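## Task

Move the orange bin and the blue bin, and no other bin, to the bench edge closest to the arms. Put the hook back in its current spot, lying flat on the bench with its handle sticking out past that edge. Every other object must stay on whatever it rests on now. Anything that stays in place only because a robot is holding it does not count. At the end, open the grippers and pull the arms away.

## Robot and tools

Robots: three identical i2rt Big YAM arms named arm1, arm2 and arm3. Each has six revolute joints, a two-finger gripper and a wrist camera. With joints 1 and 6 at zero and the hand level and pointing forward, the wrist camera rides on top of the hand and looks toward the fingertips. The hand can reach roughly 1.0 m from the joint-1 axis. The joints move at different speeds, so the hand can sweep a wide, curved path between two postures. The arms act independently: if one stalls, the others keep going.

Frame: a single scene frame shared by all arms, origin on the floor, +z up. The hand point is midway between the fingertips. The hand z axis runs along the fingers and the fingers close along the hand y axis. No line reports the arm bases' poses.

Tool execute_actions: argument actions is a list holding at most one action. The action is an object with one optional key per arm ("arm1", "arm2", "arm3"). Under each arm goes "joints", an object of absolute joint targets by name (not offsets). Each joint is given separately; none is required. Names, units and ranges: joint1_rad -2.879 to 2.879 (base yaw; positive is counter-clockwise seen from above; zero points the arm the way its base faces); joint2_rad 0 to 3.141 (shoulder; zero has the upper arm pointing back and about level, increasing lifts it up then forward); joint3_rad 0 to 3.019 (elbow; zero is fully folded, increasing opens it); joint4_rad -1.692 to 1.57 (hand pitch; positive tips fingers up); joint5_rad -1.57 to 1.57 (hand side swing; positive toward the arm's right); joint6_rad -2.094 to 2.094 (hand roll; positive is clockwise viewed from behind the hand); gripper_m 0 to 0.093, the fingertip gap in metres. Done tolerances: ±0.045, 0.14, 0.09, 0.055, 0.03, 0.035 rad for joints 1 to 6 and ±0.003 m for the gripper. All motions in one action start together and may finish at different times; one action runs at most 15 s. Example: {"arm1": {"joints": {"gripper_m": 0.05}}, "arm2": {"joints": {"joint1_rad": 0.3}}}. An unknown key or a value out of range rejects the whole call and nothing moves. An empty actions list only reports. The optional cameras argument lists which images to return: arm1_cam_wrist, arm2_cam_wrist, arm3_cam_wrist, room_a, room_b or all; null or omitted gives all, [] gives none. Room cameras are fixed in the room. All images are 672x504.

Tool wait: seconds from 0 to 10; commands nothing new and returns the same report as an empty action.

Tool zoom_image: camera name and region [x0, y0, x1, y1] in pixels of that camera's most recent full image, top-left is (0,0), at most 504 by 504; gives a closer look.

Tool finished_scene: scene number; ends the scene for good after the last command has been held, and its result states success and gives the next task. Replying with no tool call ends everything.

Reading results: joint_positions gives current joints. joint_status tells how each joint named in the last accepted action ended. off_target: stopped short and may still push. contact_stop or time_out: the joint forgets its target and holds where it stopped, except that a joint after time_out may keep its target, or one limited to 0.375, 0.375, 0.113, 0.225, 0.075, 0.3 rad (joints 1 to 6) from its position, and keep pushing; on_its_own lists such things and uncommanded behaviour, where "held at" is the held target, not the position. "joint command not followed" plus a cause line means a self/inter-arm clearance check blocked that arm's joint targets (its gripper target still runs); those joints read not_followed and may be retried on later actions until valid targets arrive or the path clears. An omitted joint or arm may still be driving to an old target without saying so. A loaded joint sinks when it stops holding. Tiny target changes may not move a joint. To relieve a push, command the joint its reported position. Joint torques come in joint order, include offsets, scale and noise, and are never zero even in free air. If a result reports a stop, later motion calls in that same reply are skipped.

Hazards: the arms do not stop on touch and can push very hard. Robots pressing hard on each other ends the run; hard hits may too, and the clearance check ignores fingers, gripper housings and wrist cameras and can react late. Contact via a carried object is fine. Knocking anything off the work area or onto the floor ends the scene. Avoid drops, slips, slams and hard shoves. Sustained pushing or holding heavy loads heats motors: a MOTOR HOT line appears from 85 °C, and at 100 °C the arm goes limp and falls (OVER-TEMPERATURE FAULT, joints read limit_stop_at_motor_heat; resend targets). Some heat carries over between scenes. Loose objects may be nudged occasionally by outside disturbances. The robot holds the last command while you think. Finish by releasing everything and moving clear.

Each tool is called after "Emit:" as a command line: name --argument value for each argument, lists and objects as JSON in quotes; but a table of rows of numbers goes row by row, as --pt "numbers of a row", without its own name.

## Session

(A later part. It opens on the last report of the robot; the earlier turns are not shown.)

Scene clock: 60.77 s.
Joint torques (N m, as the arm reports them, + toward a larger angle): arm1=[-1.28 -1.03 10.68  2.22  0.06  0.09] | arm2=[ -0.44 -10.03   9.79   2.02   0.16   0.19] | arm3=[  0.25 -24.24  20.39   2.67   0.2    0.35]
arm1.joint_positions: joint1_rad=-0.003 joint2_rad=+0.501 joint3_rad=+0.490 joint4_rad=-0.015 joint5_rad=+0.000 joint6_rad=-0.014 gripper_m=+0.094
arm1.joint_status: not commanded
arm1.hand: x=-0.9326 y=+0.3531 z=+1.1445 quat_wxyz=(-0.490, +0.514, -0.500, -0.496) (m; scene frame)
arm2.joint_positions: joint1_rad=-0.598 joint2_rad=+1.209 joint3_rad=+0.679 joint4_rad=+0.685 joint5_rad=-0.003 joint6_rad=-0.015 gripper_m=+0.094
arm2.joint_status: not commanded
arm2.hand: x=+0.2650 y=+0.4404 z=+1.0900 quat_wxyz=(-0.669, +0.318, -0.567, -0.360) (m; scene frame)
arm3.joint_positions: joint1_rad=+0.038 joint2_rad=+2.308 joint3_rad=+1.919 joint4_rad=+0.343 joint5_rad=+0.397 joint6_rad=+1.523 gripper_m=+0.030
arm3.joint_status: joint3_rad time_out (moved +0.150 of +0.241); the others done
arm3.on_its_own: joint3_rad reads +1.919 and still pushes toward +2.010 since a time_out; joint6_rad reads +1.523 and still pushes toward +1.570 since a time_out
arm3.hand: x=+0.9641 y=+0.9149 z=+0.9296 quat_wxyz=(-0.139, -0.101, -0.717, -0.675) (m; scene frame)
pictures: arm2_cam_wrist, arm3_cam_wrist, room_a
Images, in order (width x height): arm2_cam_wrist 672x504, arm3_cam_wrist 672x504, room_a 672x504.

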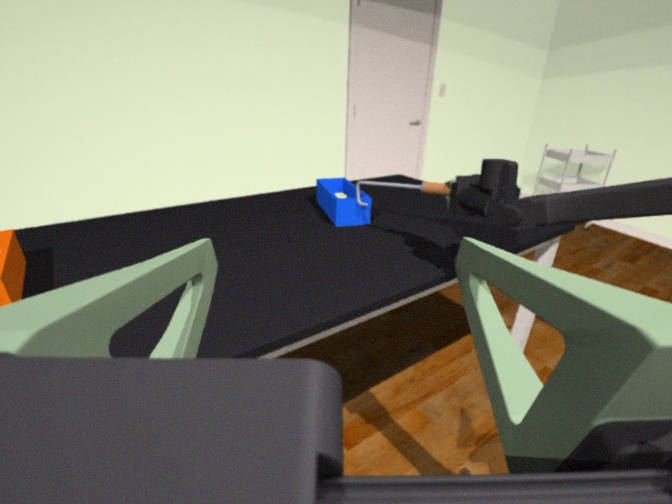

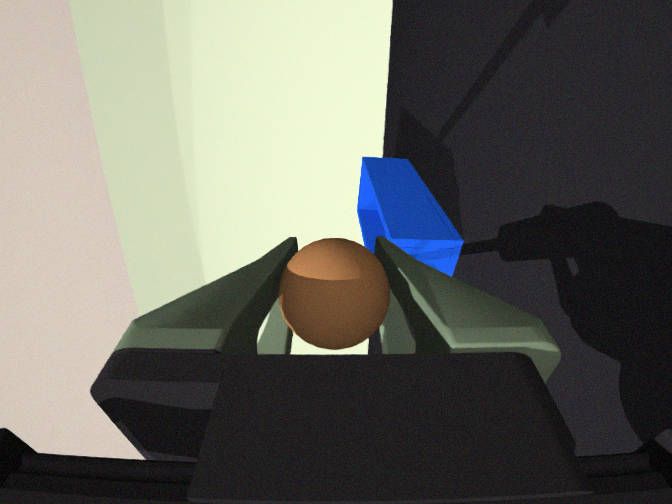

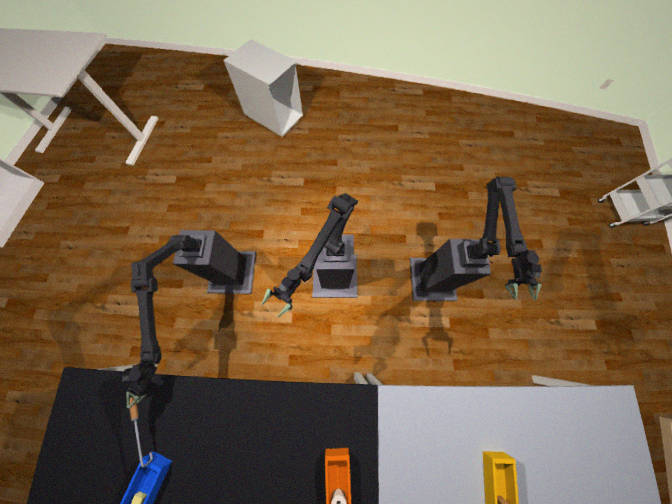

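Emit:
execute_actions --actions '[{"arm3":{"joints":{"joint4_rad":0.6}}}]' --cameras '[]'

Emit:
execute_actions --actions '[{"arm3":{"joints":{"joint1_rad":0.05,"joint2_rad":2.5,"joint3_rad":2.43,"joint4_rad":0.33}}}]' --cameras '["arm2_cam_wrist","room_a"]'

Emit:
zoom_image --camera "room_a" --region '[60,360,260,504]'

Scene clock: 65.47 s.
Joint torques (N m, as the arm reports them, + toward a larger angle): arm1=[-1.28 -1.01 10.68  2.22  0.06  0.09] | arm2=[ -0.71 -10.07   9.86   1.98   0.15   0.16] | arm3=[  0.3  -24.33  19.75   3.4    0.09   0.34]
arm1.joint_positions: joint1_rad=-0.003 joint2_rad=+0.501 joint3_rad=+0.490 joint4_rad=-0.015 joint5_rad=+0.000 joint6_rad=-0.014 gripper_m=+0.094
arm1.joint_status: not commanded
arm1.hand: x=-0.9326 y=+0.3531 z=+1.1445 quat_wxyz=(-0.490, +0.514, -0.500, -0.496) (m; scene frame)
arm2.joint_positions: joint1_rad=-0.598 joint2_rad=+1.209 joint3_rad=+0.679 joint4_rad=+0.685 joint5_rad=-0.003 joint6_rad=-0.015 gripper_m=+0.094
arm2.joint_status: not commanded
arm2.hand: x=+0.2650 y=+0.4404 z=+1.0900 quat_wxyz=(-0.669, +0.318, -0.567, -0.360) (m; scene frame)
arm3.joint_positions: joint1_rad=+0.037 joint2_rad=+2.309 joint3_rad=+1.924 joint4_rad=+0.552 joint5_rad=+0.398 joint6_rad=+1.523 gripper_m=+0.030
arm3.joint_status: all done
arm3.on_its_own: joint6_rad reads +1.523 and still pushes toward +1.570 since a time_out
arm3.hand: x=+0.9649 y=+0.9130 z=+0.9805 quat_wxyz=(-0.124, -0.120, -0.642, -0.747) (m; scene frame)
pictures: none
No camera images: the call's "cameras" was empty. Leave "cameras" out to get every camera's image.

Scene clock: 66.87 s.
Joint torques (N m, as the arm reports them, + toward a larger angle): arm1=[-1.29 -1.04 10.69  2.22  0.06  0.1 ] | arm2=[ -0.55 -10.17   9.88   1.89   0.16   0.16] | arm3=[  2.63 -28.62  20.12   2.96   0.11   0.31]
arm1.joint_positions: joint1_rad=-0.003 joint2_rad=+0.501 joint3_rad=+0.490 joint4_rad=-0.015 joint5_rad=+0.000 joint6_rad=-0.014 gripper_m=+0.094
arm1.joint_status: not commanded
arm1.hand: x=-0.9326 y=+0.3531 z=+1.1445 quat_wxyz=(-0.490, +0.514, -0.500, -0.496) (m; scene frame)
arm2.joint_positions: joint1_rad=-0.598 joint2_rad=+1.209 joint3_rad=+0.679 joint4_rad=+0.685 joint5_rad=-0.003 joint6_rad=-0.015 gripper_m=+0.094
arm2.joint_status: not commanded
arm2.hand: x=+0.2650 y=+0.4404 z=+1.0900 quat_wxyz=(-0.669, +0.318, -0.567, -0.360) (m; scene frame)
arm3.joint_positions: joint1_rad=+0.039 joint2_rad=+2.548 joint3_rad=+2.346 joint4_rad=+0.297 joint5_rad=+0.400 joint6_rad=+1.524 gripper_m=+0.030
arm3.joint_status: all done
arm3.on_its_own: joint6_rad reads +1.524 and still pushes toward +1.570 since a time_out
arm3.hand: x=+0.9598 y=+0.9819 z=+0.9519 quat_wxyz=(-0.129, -0.114, -0.668, -0.724) (m; scene frame)
pictures: arm2_cam_wrist, room_a
Images, in order (width x height): arm2_cam_wrist 672x504, room_a 672x504.

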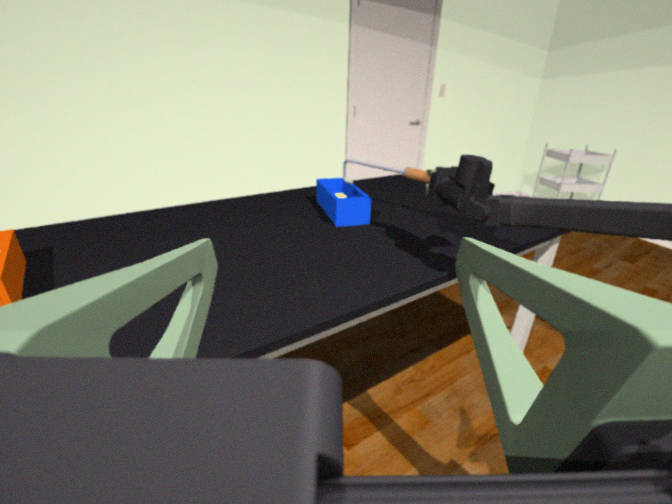

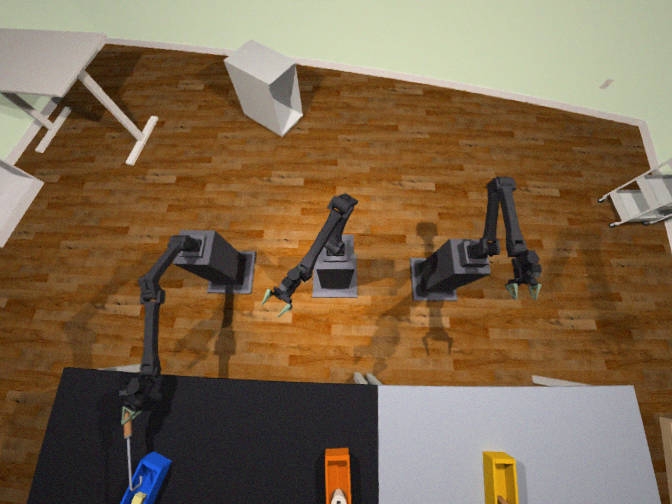

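Region (60, 360, 260, 504) of room_a's 672x504 image, scaled by 2.520, with more detail than that image has; it fills the top 363 rows of this view, and the rest is white.

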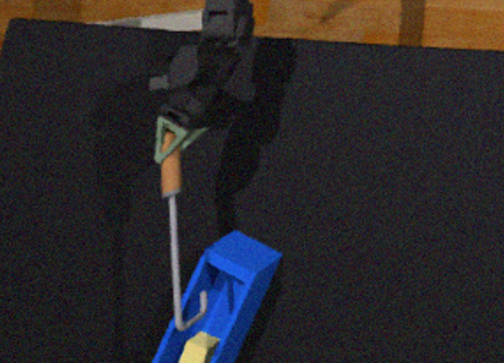

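Emit:
execute_actions --actions '[{"arm3":{"joints":{"joint4_rad":0.12,"joint5_rad":0.43}}}]' --cameras '["arm2_cam_wrist","room_a"]'

Emit:
zoom_image --camera "room_a" --region '[60,360,260,504]'

Scene clock: 69.43 s.
Joint torques (N m, as the arm reports them, + toward a larger angle): arm1=[-1.3  -1.   10.68  2.22  0.06  0.09] | arm2=[-0.52 -9.9   9.88  1.91  0.14  0.15] | arm3=[  1.75 -27.97  20.17   2.5    0.19   0.32]
arm1.joint_positions: joint1_rad=-0.003 joint2_rad=+0.501 joint3_rad=+0.490 joint4_rad=-0.015 joint5_rad=+0.000 joint6_rad=-0.014 gripper_m=+0.094
arm1.joint_status: not commanded
arm1.hand: x=-0.9326 y=+0.3531 z=+1.1445 quat_wxyz=(-0.490, +0.514, -0.500, -0.496) (m; scene frame)
arm2.joint_positions: joint1_rad=-0.598 joint2_rad=+1.209 joint3_rad=+0.679 joint4_rad=+0.685 joint5_rad=-0.003 joint6_rad=-0.015 gripper_m=+0.094
arm2.joint_status: not commanded
arm2.hand: x=+0.2650 y=+0.4404 z=+1.0900 quat_wxyz=(-0.669, +0.318, -0.567, -0.360) (m; scene frame)
arm3.joint_positions: joint1_rad=+0.041 joint2_rad=+2.548 joint3_rad=+2.346 joint4_rad=+0.097 joint5_rad=+0.429 joint6_rad=+1.525 gripper_m=+0.030
arm3.joint_status: all done
arm3.on_its_own: joint6_rad reads +1.525 and still pushes toward +1.570 since a time_out
arm3.hand: x=+0.9624 y=+0.9797 z=+0.9056 quat_wxyz=(-0.153, -0.106, -0.735, -0.653) (m; scene frame)
pictures: arm2_cam_wrist, room_a
Images, in order (width x height): arm2_cam_wrist 672x504, room_a 672x504.

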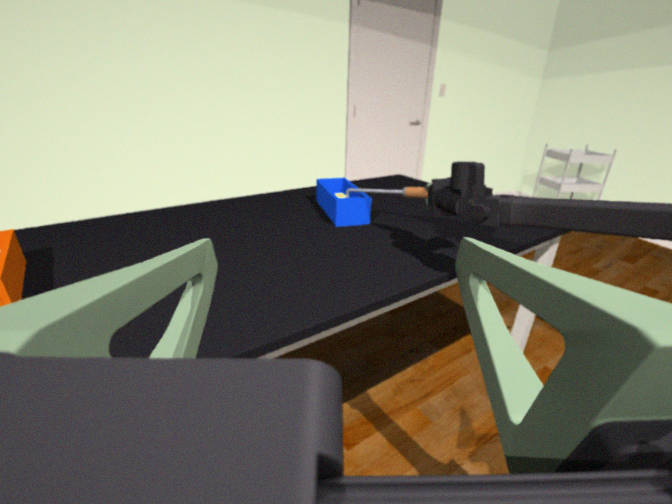

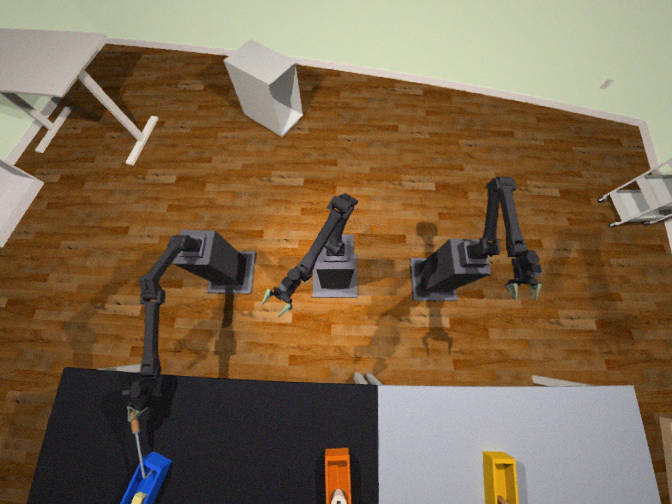

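Region (60, 360, 260, 504) of room_a's 672x504 image, scaled by 2.520, with more detail than that image has; it fills the top 363 rows of this view, and the rest is white.

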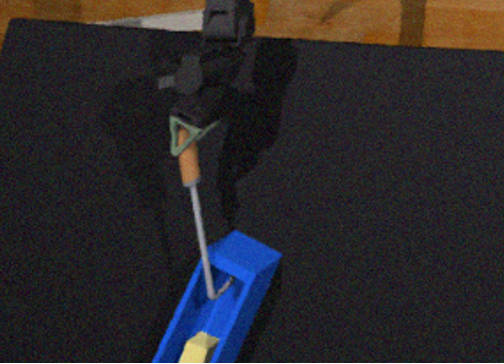

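Emit:
execute_actions --actions '[{"arm3":{"joints":{"joint2_rad":2.24,"joint3_rad":1.85,"joint4_rad":0.39}}}]' --cameras '["arm2_cam_wrist"]'

Emit:
execute_actions --actions '[{"arm3":{"joints":{"joint2_rad":2.045,"joint3_rad":1.46,"joint4_rad":0.56}}}]' --cameras '["arm2_cam_wrist"]'

Emit:
execute_actions --actions '[{"arm3":{"joints":{"joint2_rad":1.87,"joint3_rad":1.14,"joint4_rad":0.69}}}]' --cameras '["arm2_cam_wrist","room_a"]'

Scene clock: 78.07 s.
Joint torques (N m, as the arm reports them, + toward a larger angle): arm1=[-1.29 -1.03 10.69  2.22  0.06  0.09] | arm2=[-0.89 -9.92  9.85  1.98  0.15  0.18] | arm3=[  1.82 -24.87  13.42   2.92   0.18   0.26]
arm1.joint_positions: joint1_rad=-0.003 joint2_rad=+0.501 joint3_rad=+0.490 joint4_rad=-0.015 joint5_rad=+0.000 joint6_rad=-0.014 gripper_m=+0.094
arm1.joint_status: not commanded
arm1.hand: x=-0.9326 y=+0.3531 z=+1.1445 quat_wxyz=(-0.490, +0.514, -0.500, -0.496) (m; scene frame)
arm2.joint_positions: joint1_rad=-0.598 joint2_rad=+1.209 joint3_rad=+0.679 joint4_rad=+0.685 joint5_rad=-0.003 joint6_rad=-0.015 gripper_m=+0.094
arm2.joint_status: not commanded
arm2.hand: x=+0.2650 y=+0.4404 z=+1.0900 quat_wxyz=(-0.669, +0.318, -0.567, -0.360) (m; scene frame)
arm3.joint_positions: joint1_rad=+0.041 joint2_rad=+2.280 joint3_rad=+1.827 joint4_rad=+0.357 joint5_rad=+0.430 joint6_rad=+1.529 gripper_m=+0.030
arm3.joint_status: all done
arm3.on_its_own: joint6_rad reads +1.529 and still pushes toward +1.570 since a time_out
arm3.hand: x=+0.9674 y=+0.8954 z=+0.9050 quat_wxyz=(-0.151, -0.108, -0.732, -0.656) (m; scene frame)
pictures: arm2_cam_wrist
Images, in order (width x height): arm2_cam_wrist 672x504.

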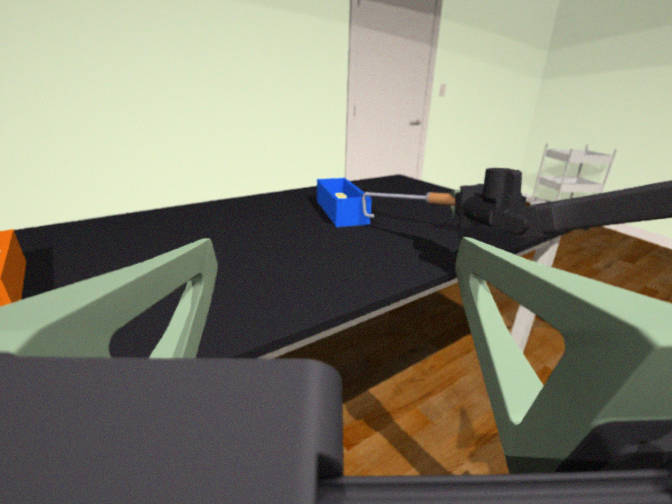

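Scene clock: 79.30 s.
Joint torques (N m, as the arm reports them, + toward a larger angle): arm1=[-1.28 -1.03 10.68  2.22  0.06  0.1 ] | arm2=[ -0.62 -10.08   9.97   2.02   0.14   0.15] | arm3=[  1.61 -20.55  12.03   3.22   0.14   0.25]
arm1.joint_positions: joint1_rad=-0.003 joint2_rad=+0.501 joint3_rad=+0.490 joint4_rad=-0.015 joint5_rad=+0.000 joint6_rad=-0.014 gripper_m=+0.094
arm1.joint_status: not commanded
arm1.hand: x=-0.9326 y=+0.3531 z=+1.1445 quat_wxyz=(-0.490, +0.514, -0.500, -0.496) (m; scene frame)
arm2.joint_positions: joint1_rad=-0.598 joint2_rad=+1.209 joint3_rad=+0.679 joint4_rad=+0.685 joint5_rad=-0.003 joint6_rad=-0.015 gripper_m=+0.094
arm2.joint_status: not commanded
arm2.hand: x=+0.2650 y=+0.4404 z=+1.0900 quat_wxyz=(-0.669, +0.318, -0.567, -0.360) (m; scene frame)
arm3.joint_positions: joint1_rad=+0.041 joint2_rad=+2.067 joint3_rad=+1.443 joint4_rad=+0.520 joint5_rad=+0.430 joint6_rad=+1.529 gripper_m=+0.030
arm3.joint_status: all done
arm3.on_its_own: joint6_rad reads +1.529 and still pushes toward +1.570 since a time_out
arm3.hand: x=+0.9726 y=+0.8038 z=+0.9048 quat_wxyz=(-0.152, -0.107, -0.734, -0.653) (m; scene frame)
pictures: arm2_cam_wrist
Images, in order (width x height): arm2_cam_wrist 672x504.

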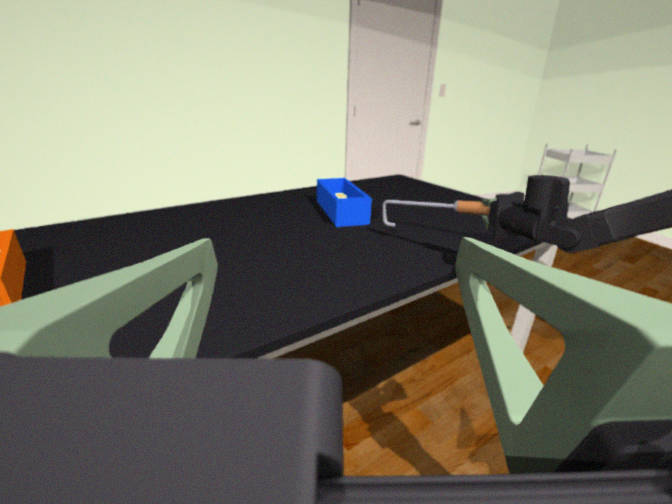

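Scene clock: 80.43 s.
Joint torques (N m, as the arm reports them, + toward a larger angle): arm1=[-1.27 -1.02 10.68  2.21  0.06  0.1 ] | arm2=[-0.51 -9.79  9.88  1.96  0.15  0.17] | arm3=[  1.85 -18.38  10.58   3.44   0.17   0.29]
arm1.joint_positions: joint1_rad=-0.003 joint2_rad=+0.501 joint3_rad=+0.490 joint4_rad=-0.015 joint5_rad=+0.000 joint6_rad=-0.014 gripper_m=+0.094
arm1.joint_status: not commanded
arm1.hand: x=-0.9326 y=+0.3531 z=+1.1445 quat_wxyz=(-0.490, +0.514, -0.500, -0.496) (m; scene frame)
arm2.joint_positions: joint1_rad=-0.598 joint2_rad=+1.209 joint3_rad=+0.679 joint4_rad=+0.685 joint5_rad=-0.003 joint6_rad=-0.015 gripper_m=+0.094
arm2.joint_status: not commanded
arm2.hand: x=+0.2650 y=+0.4404 z=+1.0900 quat_wxyz=(-0.669, +0.318, -0.567, -0.360) (m; scene frame)
arm3.joint_positions: joint1_rad=+0.041 joint2_rad=+1.899 joint3_rad=+1.126 joint4_rad=+0.645 joint5_rad=+0.429 joint6_rad=+1.529 gripper_m=+0.030
arm3.joint_status: all done
arm3.on_its_own: joint6_rad reads +1.529 and still pushes toward +1.570 since a time_out
arm3.hand: x=+0.9777 y=+0.7130 z=+0.8920 quat_wxyz=(-0.153, -0.105, -0.742, -0.644) (m; scene frame)
pictures: arm2_cam_wrist, room_a
Images, in order (width x height): arm2_cam_wrist 672x504, room_a 672x504.

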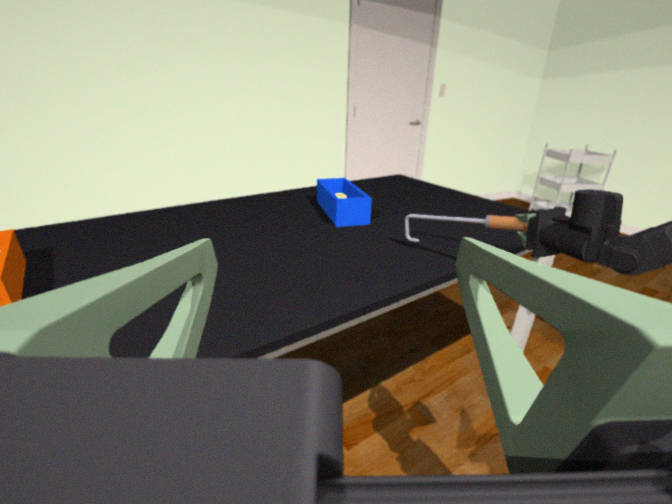

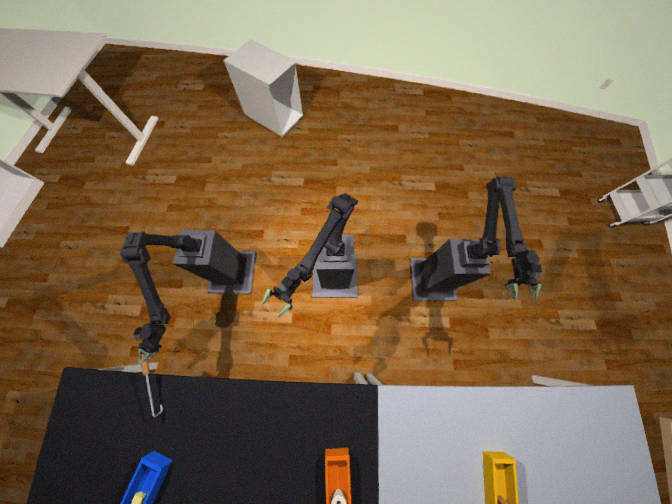

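Emit:
execute_actions --actions '[{"arm3":{"joints":{"joint2_rad":2.2,"joint3_rad":2.1,"joint4_rad":0.6}}}]' --cameras '[]'

Emit:
execute_actions --actions '[{"arm3":{"joints":{"joint2_rad":2.5,"joint3_rad":2.43,"joint4_rad":0.35}}}]' --cameras '[]'

Emit:
execute_actions --actions '[{"arm3":{"joints":{"joint4_rad":0.12}}}]' --cameras '["arm2_cam_wrist"]'

Emit:
execute_actions --actions '[{"arm3":{"joints":{"joint2_rad":2.43,"joint3_rad":2.26}}}]' --cameras '[]'

Emit:
execute_actions --actions '[{"arm3":{"joints":{"joint2_rad":2.35,"joint3_rad":2.15}}}]' --cameras '[]'

Emit:
execute_actions --actions '[{"arm3":{"joints":{"joint2_rad":2.21,"joint3_rad":1.95}}}]' --cameras '["arm2_cam_wrist"]'

Scene clock: 91.20 s.
Joint torques (N m, as the arm reports them, + toward a larger angle): arm1=[-1.28 -1.05 10.69  2.22  0.06  0.09] | arm2=[ -0.65 -10.     9.85   1.94   0.16   0.16] | arm3=[  1.09 -23.11  18.03   2.48  -0.01   0.1 ]
arm1.joint_positions: joint1_rad=-0.003 joint2_rad=+0.501 joint3_rad=+0.490 joint4_rad=-0.015 joint5_rad=+0.000 joint6_rad=-0.014 gripper_m=+0.094
arm1.joint_status: not commanded
arm1.hand: x=-0.9326 y=+0.3531 z=+1.1445 quat_wxyz=(-0.490, +0.514, -0.500, -0.496) (m; scene frame)
arm2.joint_positions: joint1_rad=-0.598 joint2_rad=+1.209 joint3_rad=+0.679 joint4_rad=+0.685 joint5_rad=-0.003 joint6_rad=-0.015 gripper_m=+0.094
arm2.joint_status: not commanded
arm2.hand: x=+0.2650 y=+0.4404 z=+1.0900 quat_wxyz=(-0.669, +0.318, -0.567, -0.360) (m; scene frame)
arm3.joint_positions: joint1_rad=+0.041 joint2_rad=+2.215 joint3_rad=+2.037 joint4_rad=+0.570 joint5_rad=+0.430 joint6_rad=+1.544 gripper_m=+0.030
arm3.joint_status: all done
arm3.hand: x=+0.9681 y=+0.8965 z=+1.1331 quat_wxyz=(-0.105, -0.156, -0.553, -0.812) (m; scene frame)
pictures: none
No camera images: the call's "cameras" was empty. Leave "cameras" out to get every camera's image.

Scene clock: 93.47 s.
Joint torques (N m, as the arm reports them, + toward a larger angle): arm1=[-1.3  -1.   10.69  2.22  0.06  0.09] | arm2=[ -0.42 -10.28   9.87   1.99   0.17   0.17] | arm3=[  2.18 -30.11  20.87   3.2    0.03   0.14]
arm1.joint_positions: joint1_rad=-0.003 joint2_rad=+0.501 joint3_rad=+0.490 joint4_rad=-0.015 joint5_rad=+0.000 joint6_rad=-0.014 gripper_m=+0.094
arm1.joint_status: not commanded
arm1.hand: x=-0.9326 y=+0.3531 z=+1.1445 quat_wxyz=(-0.490, +0.514, -0.500, -0.496) (m; scene frame)
arm2.joint_positions: joint1_rad=-0.598 joint2_rad=+1.209 joint3_rad=+0.679 joint4_rad=+0.685 joint5_rad=-0.003 joint6_rad=-0.015 gripper_m=+0.094
arm2.joint_status: not commanded
arm2.hand: x=+0.2650 y=+0.4404 z=+1.0900 quat_wxyz=(-0.669, +0.318, -0.567, -0.360) (m; scene frame)
arm3.joint_positions: joint1_rad=+0.041 joint2_rad=+2.563 joint3_rad=+2.338 joint4_rad=+0.310 joint5_rad=+0.431 joint6_rad=+1.542 gripper_m=+0.030
arm3.joint_status: joint3_rad time_out (moved +0.301 of +0.393); the others done
arm3.on_its_own: joint3_rad reads +2.338 and still pushes toward +2.430 since a time_out
arm3.hand: x=+0.9624 y=+0.9806 z=+0.9344 quat_wxyz=(-0.133, -0.130, -0.669, -0.719) (m; scene frame)
pictures: none
No camera images: the call's "cameras" was empty. Leave "cameras" out to get every camera's image.

not run: a stop came earlier in this reply.

not run: a stop came earlier in this reply.

not run: a stop came earlier in this reply.

not run: a stop came earlier in this reply.

Torques changed; look.

Emit:
execute_actions --actions '[]' --cameras '["arm2_cam_wrist","arm3_cam_wrist","room_a"]'

Scene clock: 94.57 s.
Joint torques (N m, as the arm reports them, + toward a larger angle): arm1=[-1.31 -1.02 10.68  2.21  0.06  0.1 ] | arm2=[-0.31 -9.95  9.81  2.03  0.13  0.14] | arm3=[  1.74 -29.75  21.02   3.08   0.05   0.14]
arm1.joint_positions: joint1_rad=-0.003 joint2_rad=+0.501 joint3_rad=+0.490 joint4_rad=-0.015 joint5_rad=+0.000 joint6_rad=-0.014 gripper_m=+0.094
arm1.joint_status: not commanded
arm1.hand: x=-0.9326 y=+0.3531 z=+1.1445 quat_wxyz=(-0.490, +0.514, -0.500, -0.496) (m; scene frame)
arm2.joint_positions: joint1_rad=-0.598 joint2_rad=+1.209 joint3_rad=+0.679 joint4_rad=+0.685 joint5_rad=-0.003 joint6_rad=-0.015 gripper_m=+0.094
arm2.joint_status: not commanded
arm2.hand: x=+0.2650 y=+0.4404 z=+1.0900 quat_wxyz=(-0.669, +0.318, -0.567, -0.360) (m; scene frame)
arm3.joint_positions: joint1_rad=+0.041 joint2_rad=+2.563 joint3_rad=+2.338 joint4_rad=+0.310 joint5_rad=+0.431 joint6_rad=+1.542 gripper_m=+0.030
arm3.joint_status: joint3_rad time_out (moved +0.301 of +0.393); the others done
arm3.on_its_own: joint3_rad reads +2.338 and still pushes toward +2.430 since a time_out
arm3.hand: x=+0.9624 y=+0.9806 z=+0.9344 quat_wxyz=(-0.133, -0.130, -0.669, -0.719) (m; scene frame)
pictures: arm2_cam_wrist, arm3_cam_wrist, room_a
Images, in order (width x height): arm2_cam_wrist 672x504, arm3_cam_wrist 672x504, room_a 672x504.

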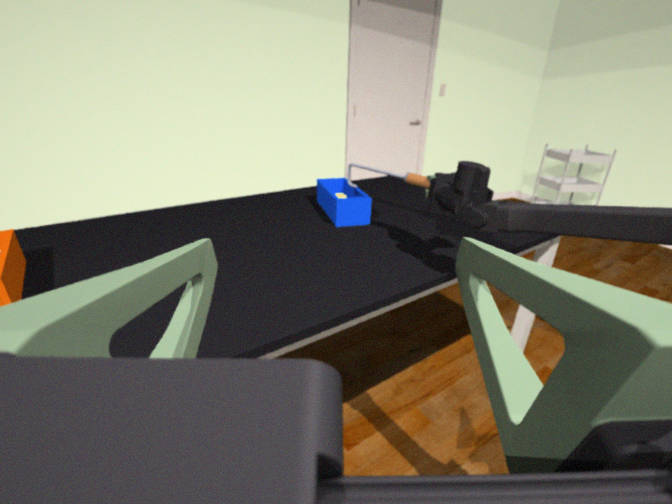

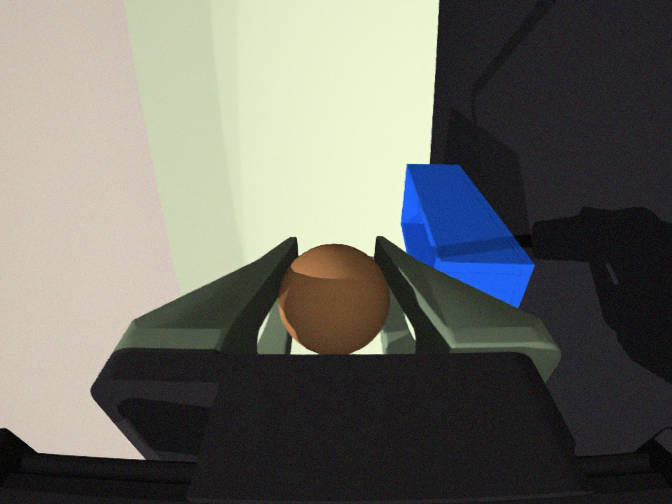

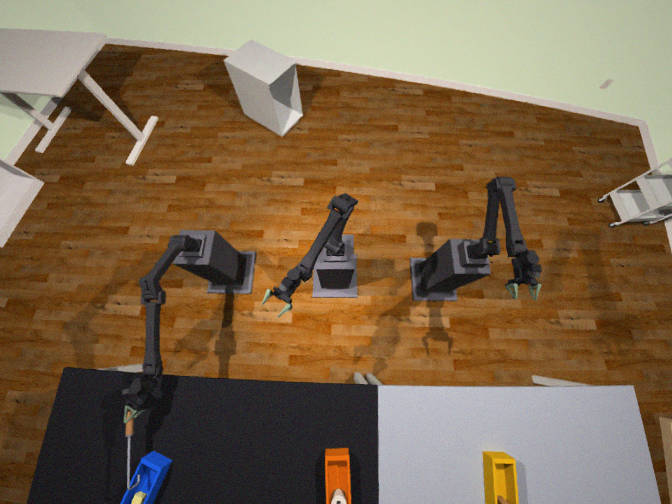

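Emit:
execute_actions --actions '[{"arm3":{"joints":{"joint4_rad":0.12,"joint5_rad":0.40,"joint2_rad":2.47}}}]' --cameras '["arm2_cam_wrist"]'

Emit:
execute_actions --actions '[{"arm3":{"joints":{"joint2_rad":2.42,"joint3_rad":2.26}}}]' --cameras '[]'

Emit:
execute_actions --actions '[{"arm3":{"joints":{"joint2_rad":2.35,"joint3_rad":2.15}}}]' --cameras '[]'

Emit:
execute_actions --actions '[{"arm3":{"joints":{"joint2_rad":2.21,"joint3_rad":1.95}}}]' --cameras '["arm2_cam_wrist"]'

Scene clock: 99.93 s.
Joint torques (N m, as the arm reports them, + toward a larger angle): arm1=[-1.28 -1.02 10.69  2.21  0.06  0.09] | arm2=[-0.66 -9.99  9.81  1.93  0.16  0.16] | arm3=[  1.37 -28.46  21.14   2.78   0.11   0.13]
arm1.joint_positions: joint1_rad=-0.003 joint2_rad=+0.501 joint3_rad=+0.490 joint4_rad=-0.015 joint5_rad=+0.000 joint6_rad=-0.014 gripper_m=+0.094
arm1.joint_status: not commanded
arm1.hand: x=-0.9326 y=+0.3531 z=+1.1445 quat_wxyz=(-0.490, +0.514, -0.500, -0.496) (m; scene frame)
arm2.joint_positions: joint1_rad=-0.598 joint2_rad=+1.209 joint3_rad=+0.679 joint4_rad=+0.685 joint5_rad=-0.003 joint6_rad=-0.015 gripper_m=+0.094
arm2.joint_status: not commanded
arm2.hand: x=+0.2650 y=+0.4404 z=+1.0900 quat_wxyz=(-0.669, +0.318, -0.567, -0.360) (m; scene frame)
arm3.joint_positions: joint1_rad=+0.044 joint2_rad=+2.531 joint3_rad=+2.338 joint4_rad=+0.095 joint5_rad=+0.401 joint6_rad=+1.542 gripper_m=+0.030
arm3.joint_status: all done
arm3.on_its_own: joint3_rad reads +2.338 and still pushes toward +2.430 since a time_out
arm3.hand: x=+0.9554 y=+0.9795 z=+0.9160 quat_wxyz=(-0.136, -0.103, -0.733, -0.658) (m; scene frame)
pictures: arm2_cam_wrist
Images, in order (width x height): arm2_cam_wrist 672x504.

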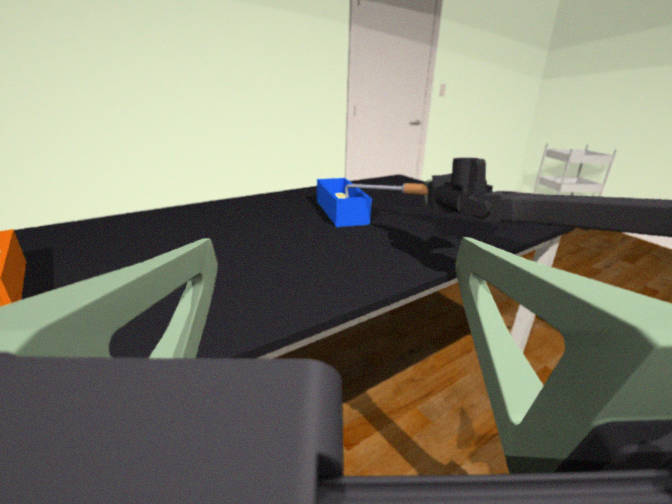

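Scene clock: 100.90 s.
Joint torques (N m, as the arm reports them, + toward a larger angle): arm1=[-1.29 -1.01 10.68  2.22  0.06  0.1 ] | arm2=[ -0.72 -10.14   9.82   2.02   0.15   0.18] | arm3=[  1.63 -27.82  12.55   2.73   0.12   0.16]
arm1.joint_positions: joint1_rad=-0.003 joint2_rad=+0.501 joint3_rad=+0.490 joint4_rad=-0.015 joint5_rad=+0.000 joint6_rad=-0.014 gripper_m=+0.094
arm1.joint_status: not commanded
arm1.hand: x=-0.9326 y=+0.3531 z=+1.1445 quat_wxyz=(-0.490, +0.514, -0.500, -0.496) (m; scene frame)
arm2.joint_positions: joint1_rad=-0.598 joint2_rad=+1.209 joint3_rad=+0.679 joint4_rad=+0.685 joint5_rad=-0.003 joint6_rad=-0.015 gripper_m=+0.094
arm2.joint_status: not commanded
arm2.hand: x=+0.2650 y=+0.4404 z=+1.0900 quat_wxyz=(-0.669, +0.318, -0.567, -0.360) (m; scene frame)
arm3.joint_positions: joint1_rad=+0.044 joint2_rad=+2.471 joint3_rad=+2.250 joint4_rad=+0.093 joint5_rad=+0.401 joint6_rad=+1.542 gripper_m=+0.030
arm3.joint_status: all done
arm3.hand: x=+0.9562 y=+0.9664 z=+0.9194 quat_wxyz=(-0.138, -0.100, -0.743, -0.647) (m; scene frame)
pictures: none
No camera images: the call's "cameras" was empty. Leave "cameras" out to get every camera's image.

Scene clock: 101.63 s.
Joint torques (N m, as the arm reports them, + toward a larger angle): arm1=[-1.31 -1.03 10.68  2.22  0.06  0.09] | arm2=[ -0.66 -10.31   9.91   1.97   0.17   0.17] | arm3=[  1.56 -28.02  12.29   2.61   0.15   0.15]
arm1.joint_positions: joint1_rad=-0.003 joint2_rad=+0.501 joint3_rad=+0.490 joint4_rad=-0.015 joint5_rad=+0.000 joint6_rad=-0.014 gripper_m=+0.094
arm1.joint_status: not commanded
arm1.hand: x=-0.9326 y=+0.3531 z=+1.1445 quat_wxyz=(-0.490, +0.514, -0.500, -0.496) (m; scene frame)
arm2.joint_positions: joint1_rad=-0.598 joint2_rad=+1.209 joint3_rad=+0.679 joint4_rad=+0.685 joint5_rad=-0.003 joint6_rad=-0.015 gripper_m=+0.094
arm2.joint_status: not commanded
arm2.hand: x=+0.2650 y=+0.4404 z=+1.0900 quat_wxyz=(-0.669, +0.318, -0.567, -0.360) (m; scene frame)
arm3.joint_positions: joint1_rad=+0.044 joint2_rad=+2.416 joint3_rad=+2.143 joint4_rad=+0.093 joint5_rad=+0.401 joint6_rad=+1.542 gripper_m=+0.030
arm3.joint_status: all done
arm3.hand: x=+0.9572 y=+0.9490 z=+0.9066 quat_wxyz=(-0.141, -0.095, -0.759, -0.628) (m; scene frame)
pictures: none
No camera images: the call's "cameras" was empty. Leave "cameras" out to get every camera's image.

Scene clock: 102.73 s.
Joint torques (N m, as the arm reports them, + toward a larger angle): arm1=[-1.28 -1.02 10.69  2.21  0.06  0.09] | arm2=[-0.52 -9.87  9.91  2.03  0.15  0.16] | arm3=[  2.33 -25.43  12.1    2.62   0.17   0.11]
arm1.joint_positions: joint1_rad=-0.003 joint2_rad=+0.501 joint3_rad=+0.490 joint4_rad=-0.015 joint5_rad=+0.000 joint6_rad=-0.014 gripper_m=+0.094
arm1.joint_status: not commanded
arm1.hand: x=-0.9326 y=+0.3531 z=+1.1445 quat_wxyz=(-0.490, +0.514, -0.500, -0.496) (m; scene frame)
arm2.joint_positions: joint1_rad=-0.598 joint2_rad=+1.209 joint3_rad=+0.679 joint4_rad=+0.685 joint5_rad=-0.003 joint6_rad=-0.015 gripper_m=+0.094
arm2.joint_status: not commanded
arm2.hand: x=+0.2650 y=+0.4404 z=+1.0900 quat_wxyz=(-0.669, +0.318, -0.567, -0.360) (m; scene frame)
arm3.joint_positions: joint1_rad=+0.044 joint2_rad=+2.257 joint3_rad=+1.943 joint4_rad=+0.093 joint5_rad=+0.400 joint6_rad=+1.542 gripper_m=+0.030
arm3.joint_status: all done
arm3.hand: x=+0.9598 y=+0.9069 z=+0.9315 quat_wxyz=(-0.144, -0.091, -0.772, -0.612) (m; scene frame)
pictures: arm2_cam_wrist
Images, in order (width x height): arm2_cam_wrist 672x504.

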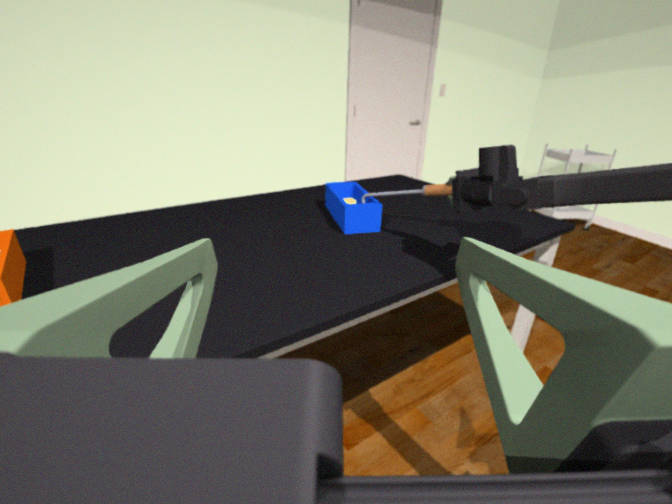

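Emit:
execute_actions --actions '[{"arm3":{"joints":{"joint2_rad":2.06,"joint3_rad":1.725}}}]' --cameras '[]'

Emit:
execute_actions --actions '[{"arm3":{"joints":{"joint2_rad":1.87,"joint3_rad":1.47}}}]' --cameras '["arm2_cam_wrist"]'

Emit:
execute_actions --actions '[{"arm3":{"joints":{"joint2_rad":1.63,"joint3_rad":1.175}}}]' --cameras '["arm2_cam_wrist","room_a"]'

Scene clock: 106.43 s.
Joint torques (N m, as the arm reports them, + toward a larger angle): arm1=[-1.31 -1.05 10.68  2.22  0.06  0.09] | arm2=[-0.58 -9.66  9.82  2.04  0.13  0.16] | arm3=[  2.49 -23.56  11.84   2.58   0.17   0.12]
arm1.joint_positions: joint1_rad=-0.003 joint2_rad=+0.501 joint3_rad=+0.490 joint4_rad=-0.015 joint5_rad=+0.000 joint6_rad=-0.014 gripper_m=+0.094
arm1.joint_status: not commanded
arm1.hand: x=-0.9326 y=+0.3531 z=+1.1445 quat_wxyz=(-0.490, +0.514, -0.500, -0.496) (m; scene frame)
arm2.joint_positions: joint1_rad=-0.598 joint2_rad=+1.209 joint3_rad=+0.679 joint4_rad=+0.685 joint5_rad=-0.003 joint6_rad=-0.015 gripper_m=+0.094
arm2.joint_status: not commanded
arm2.hand: x=+0.2650 y=+0.4404 z=+1.0900 quat_wxyz=(-0.669, +0.318, -0.567, -0.360) (m; scene frame)
arm3.joint_positions: joint1_rad=+0.044 joint2_rad=+2.107 joint3_rad=+1.720 joint4_rad=+0.093 joint5_rad=+0.400 joint6_rad=+1.542 gripper_m=+0.030
arm3.joint_status: all done
arm3.hand: x=+0.9630 y=+0.8525 z=+0.9306 quat_wxyz=(-0.149, -0.084, -0.793, -0.584) (m; scene frame)
pictures: none
No camera images: the call's "cameras" was empty. Leave "cameras" out to get every camera's image.

Scene clock: 107.47 s.
Joint torques (N m, as the arm reports them, + toward a larger angle): arm1=[-1.3  -1.   10.68  2.22  0.06  0.09] | arm2=[ -0.96 -10.11   9.79   2.04   0.15   0.18] | arm3=[  1.25 -20.66  11.58   2.71   0.27   0.03]
arm1.joint_positions: joint1_rad=-0.003 joint2_rad=+0.501 joint3_rad=+0.490 joint4_rad=-0.015 joint5_rad=+0.000 joint6_rad=-0.014 gripper_m=+0.094
arm1.joint_status: not commanded
arm1.hand: x=-0.9326 y=+0.3531 z=+1.1445 quat_wxyz=(-0.490, +0.514, -0.500, -0.496) (m; scene frame)
arm2.joint_positions: joint1_rad=-0.598 joint2_rad=+1.209 joint3_rad=+0.679 joint4_rad=+0.685 joint5_rad=-0.003 joint6_rad=-0.015 gripper_m=+0.094
arm2.joint_status: not commanded
arm2.hand: x=+0.2650 y=+0.4404 z=+1.0900 quat_wxyz=(-0.669, +0.318, -0.567, -0.360) (m; scene frame)
arm3.joint_positions: joint1_rad=+0.044 joint2_rad=+1.903 joint3_rad=+1.465 joint4_rad=+0.093 joint5_rad=+0.399 joint6_rad=+1.549 gripper_m=+0.030
arm3.joint_status: all done
arm3.hand: x=+0.9675 y=+0.7771 z=+0.9462 quat_wxyz=(-0.150, -0.082, -0.808, -0.564) (m; scene frame)
pictures: arm2_cam_wrist
Images, in order (width x height): arm2_cam_wrist 672x504.

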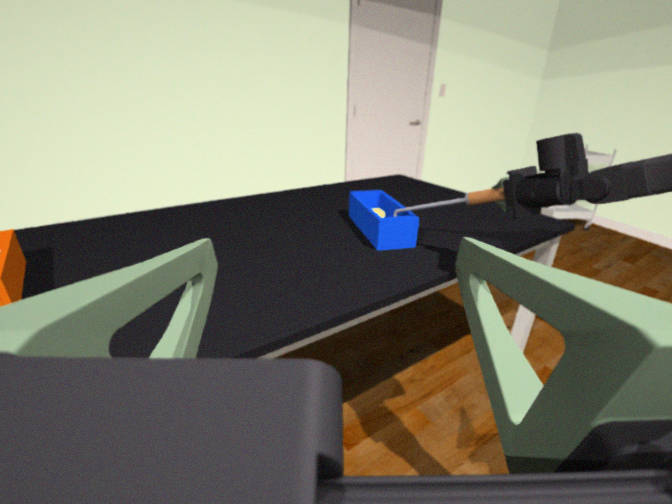

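Scene clock: 108.50 s.
Joint torques (N m, as the arm reports them, + toward a larger angle): arm1=[-1.29 -1.03 10.68  2.22  0.06  0.09] | arm2=[-0.45 -9.82  9.85  1.99  0.17  0.19] | arm3=[  1.34 -16.67  11.32   2.55   0.28   0.04]
arm1.joint_positions: joint1_rad=-0.003 joint2_rad=+0.501 joint3_rad=+0.490 joint4_rad=-0.015 joint5_rad=+0.000 joint6_rad=-0.014 gripper_m=+0.094
arm1.joint_status: not commanded
arm1.hand: x=-0.9326 y=+0.3531 z=+1.1445 quat_wxyz=(-0.490, +0.514, -0.500, -0.496) (m; scene frame)
arm2.joint_positions: joint1_rad=-0.598 joint2_rad=+1.209 joint3_rad=+0.679 joint4_rad=+0.685 joint5_rad=-0.003 joint6_rad=-0.015 gripper_m=+0.094
arm2.joint_status: not commanded
arm2.hand: x=+0.2650 y=+0.4404 z=+1.0900 quat_wxyz=(-0.669, +0.318, -0.567, -0.360) (m; scene frame)
arm3.joint_positions: joint1_rad=+0.044 joint2_rad=+1.655 joint3_rad=+1.170 joint4_rad=+0.095 joint5_rad=+0.399 joint6_rad=+1.553 gripper_m=+0.030
arm3.joint_status: all done
arm3.hand: x=+0.9735 y=+0.6773 z=+0.9570 quat_wxyz=(-0.152, -0.079, -0.820, -0.546) (m; scene frame)
pictures: arm2_cam_wrist, room_a
Images, in order (width x height): arm2_cam_wrist 672x504, room_a 672x504.

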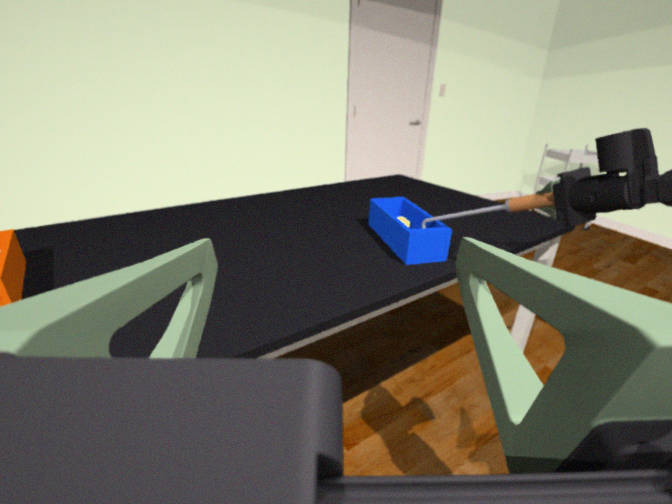

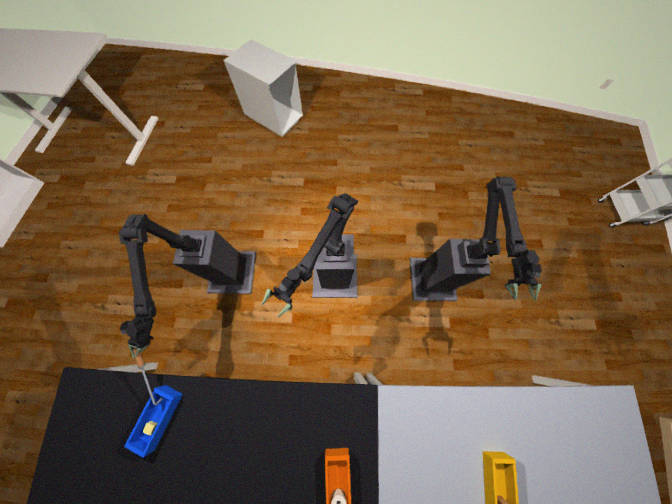

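Emit:
execute_actions --actions '[{"arm3":{"joints":{"joint1_rad":-0.04,"joint2_rad":1.46,"joint3_rad":1.0}}}]' --cameras '["arm2_cam_wrist","room_a"]'

Emit:
zoom_image --camera "room_a" --region '[60,320,260,470]'

Scene clock: 111.80 s.
Joint torques (N m, as the arm reports them, + toward a larger angle): arm1=[-1.28 -1.02 10.68  2.21  0.06  0.09] | arm2=[-0.66 -9.84  9.87  2.11  0.15  0.19] | arm3=[  1.64 -14.54  11.93   2.52   0.25   0.04]
arm1.joint_positions: joint1_rad=-0.003 joint2_rad=+0.501 joint3_rad=+0.490 joint4_rad=-0.015 joint5_rad=+0.000 joint6_rad=-0.014 gripper_m=+0.094
arm1.joint_status: not commanded
arm1.hand: x=-0.9326 y=+0.3531 z=+1.1445 quat_wxyz=(-0.490, +0.514, -0.500, -0.496) (m; scene frame)
arm2.joint_positions: joint1_rad=-0.598 joint2_rad=+1.209 joint3_rad=+0.679 joint4_rad=+0.685 joint5_rad=-0.003 joint6_rad=-0.015 gripper_m=+0.094
arm2.joint_status: not commanded
arm2.hand: x=+0.2650 y=+0.4404 z=+1.0900 quat_wxyz=(-0.669, +0.318, -0.567, -0.360) (m; scene frame)
arm3.joint_positions: joint1_rad=-0.046 joint2_rad=+1.490 joint3_rad=+0.988 joint4_rad=+0.095 joint5_rad=+0.400 joint6_rad=+1.552 gripper_m=+0.030
arm3.joint_status: all done
arm3.hand: x=+1.0325 y=+0.6054 z=+0.9594 quat_wxyz=(-0.177, -0.114, -0.820, -0.532) (m; scene frame)
pictures: arm2_cam_wrist, room_a
Images, in order (width x height): arm2_cam_wrist 672x504, room_a 672x504.

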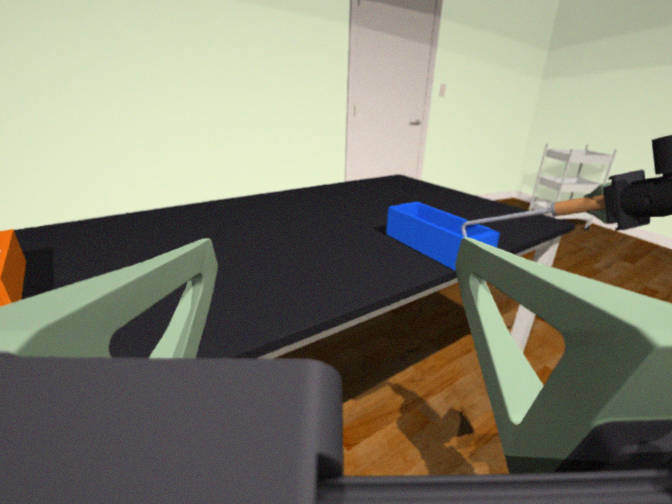

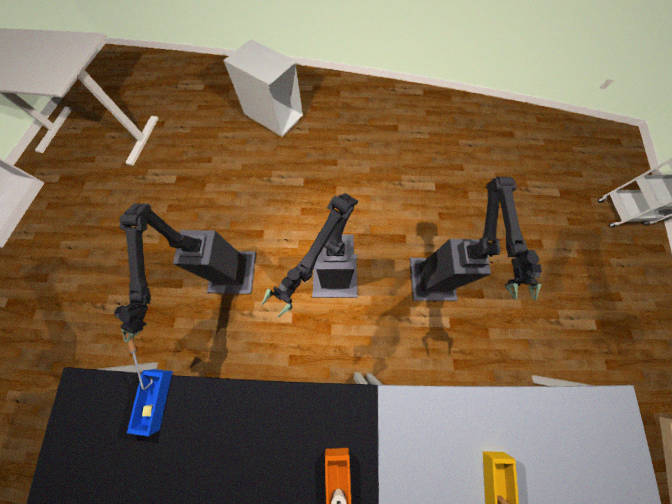

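Region (60, 320, 260, 470) of room_a's 672x504 image, scaled by 2.520, with more detail than that image has; it fills the top 378 rows of this view, and the rest is white.

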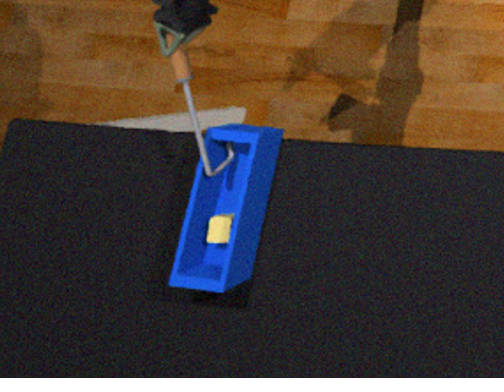

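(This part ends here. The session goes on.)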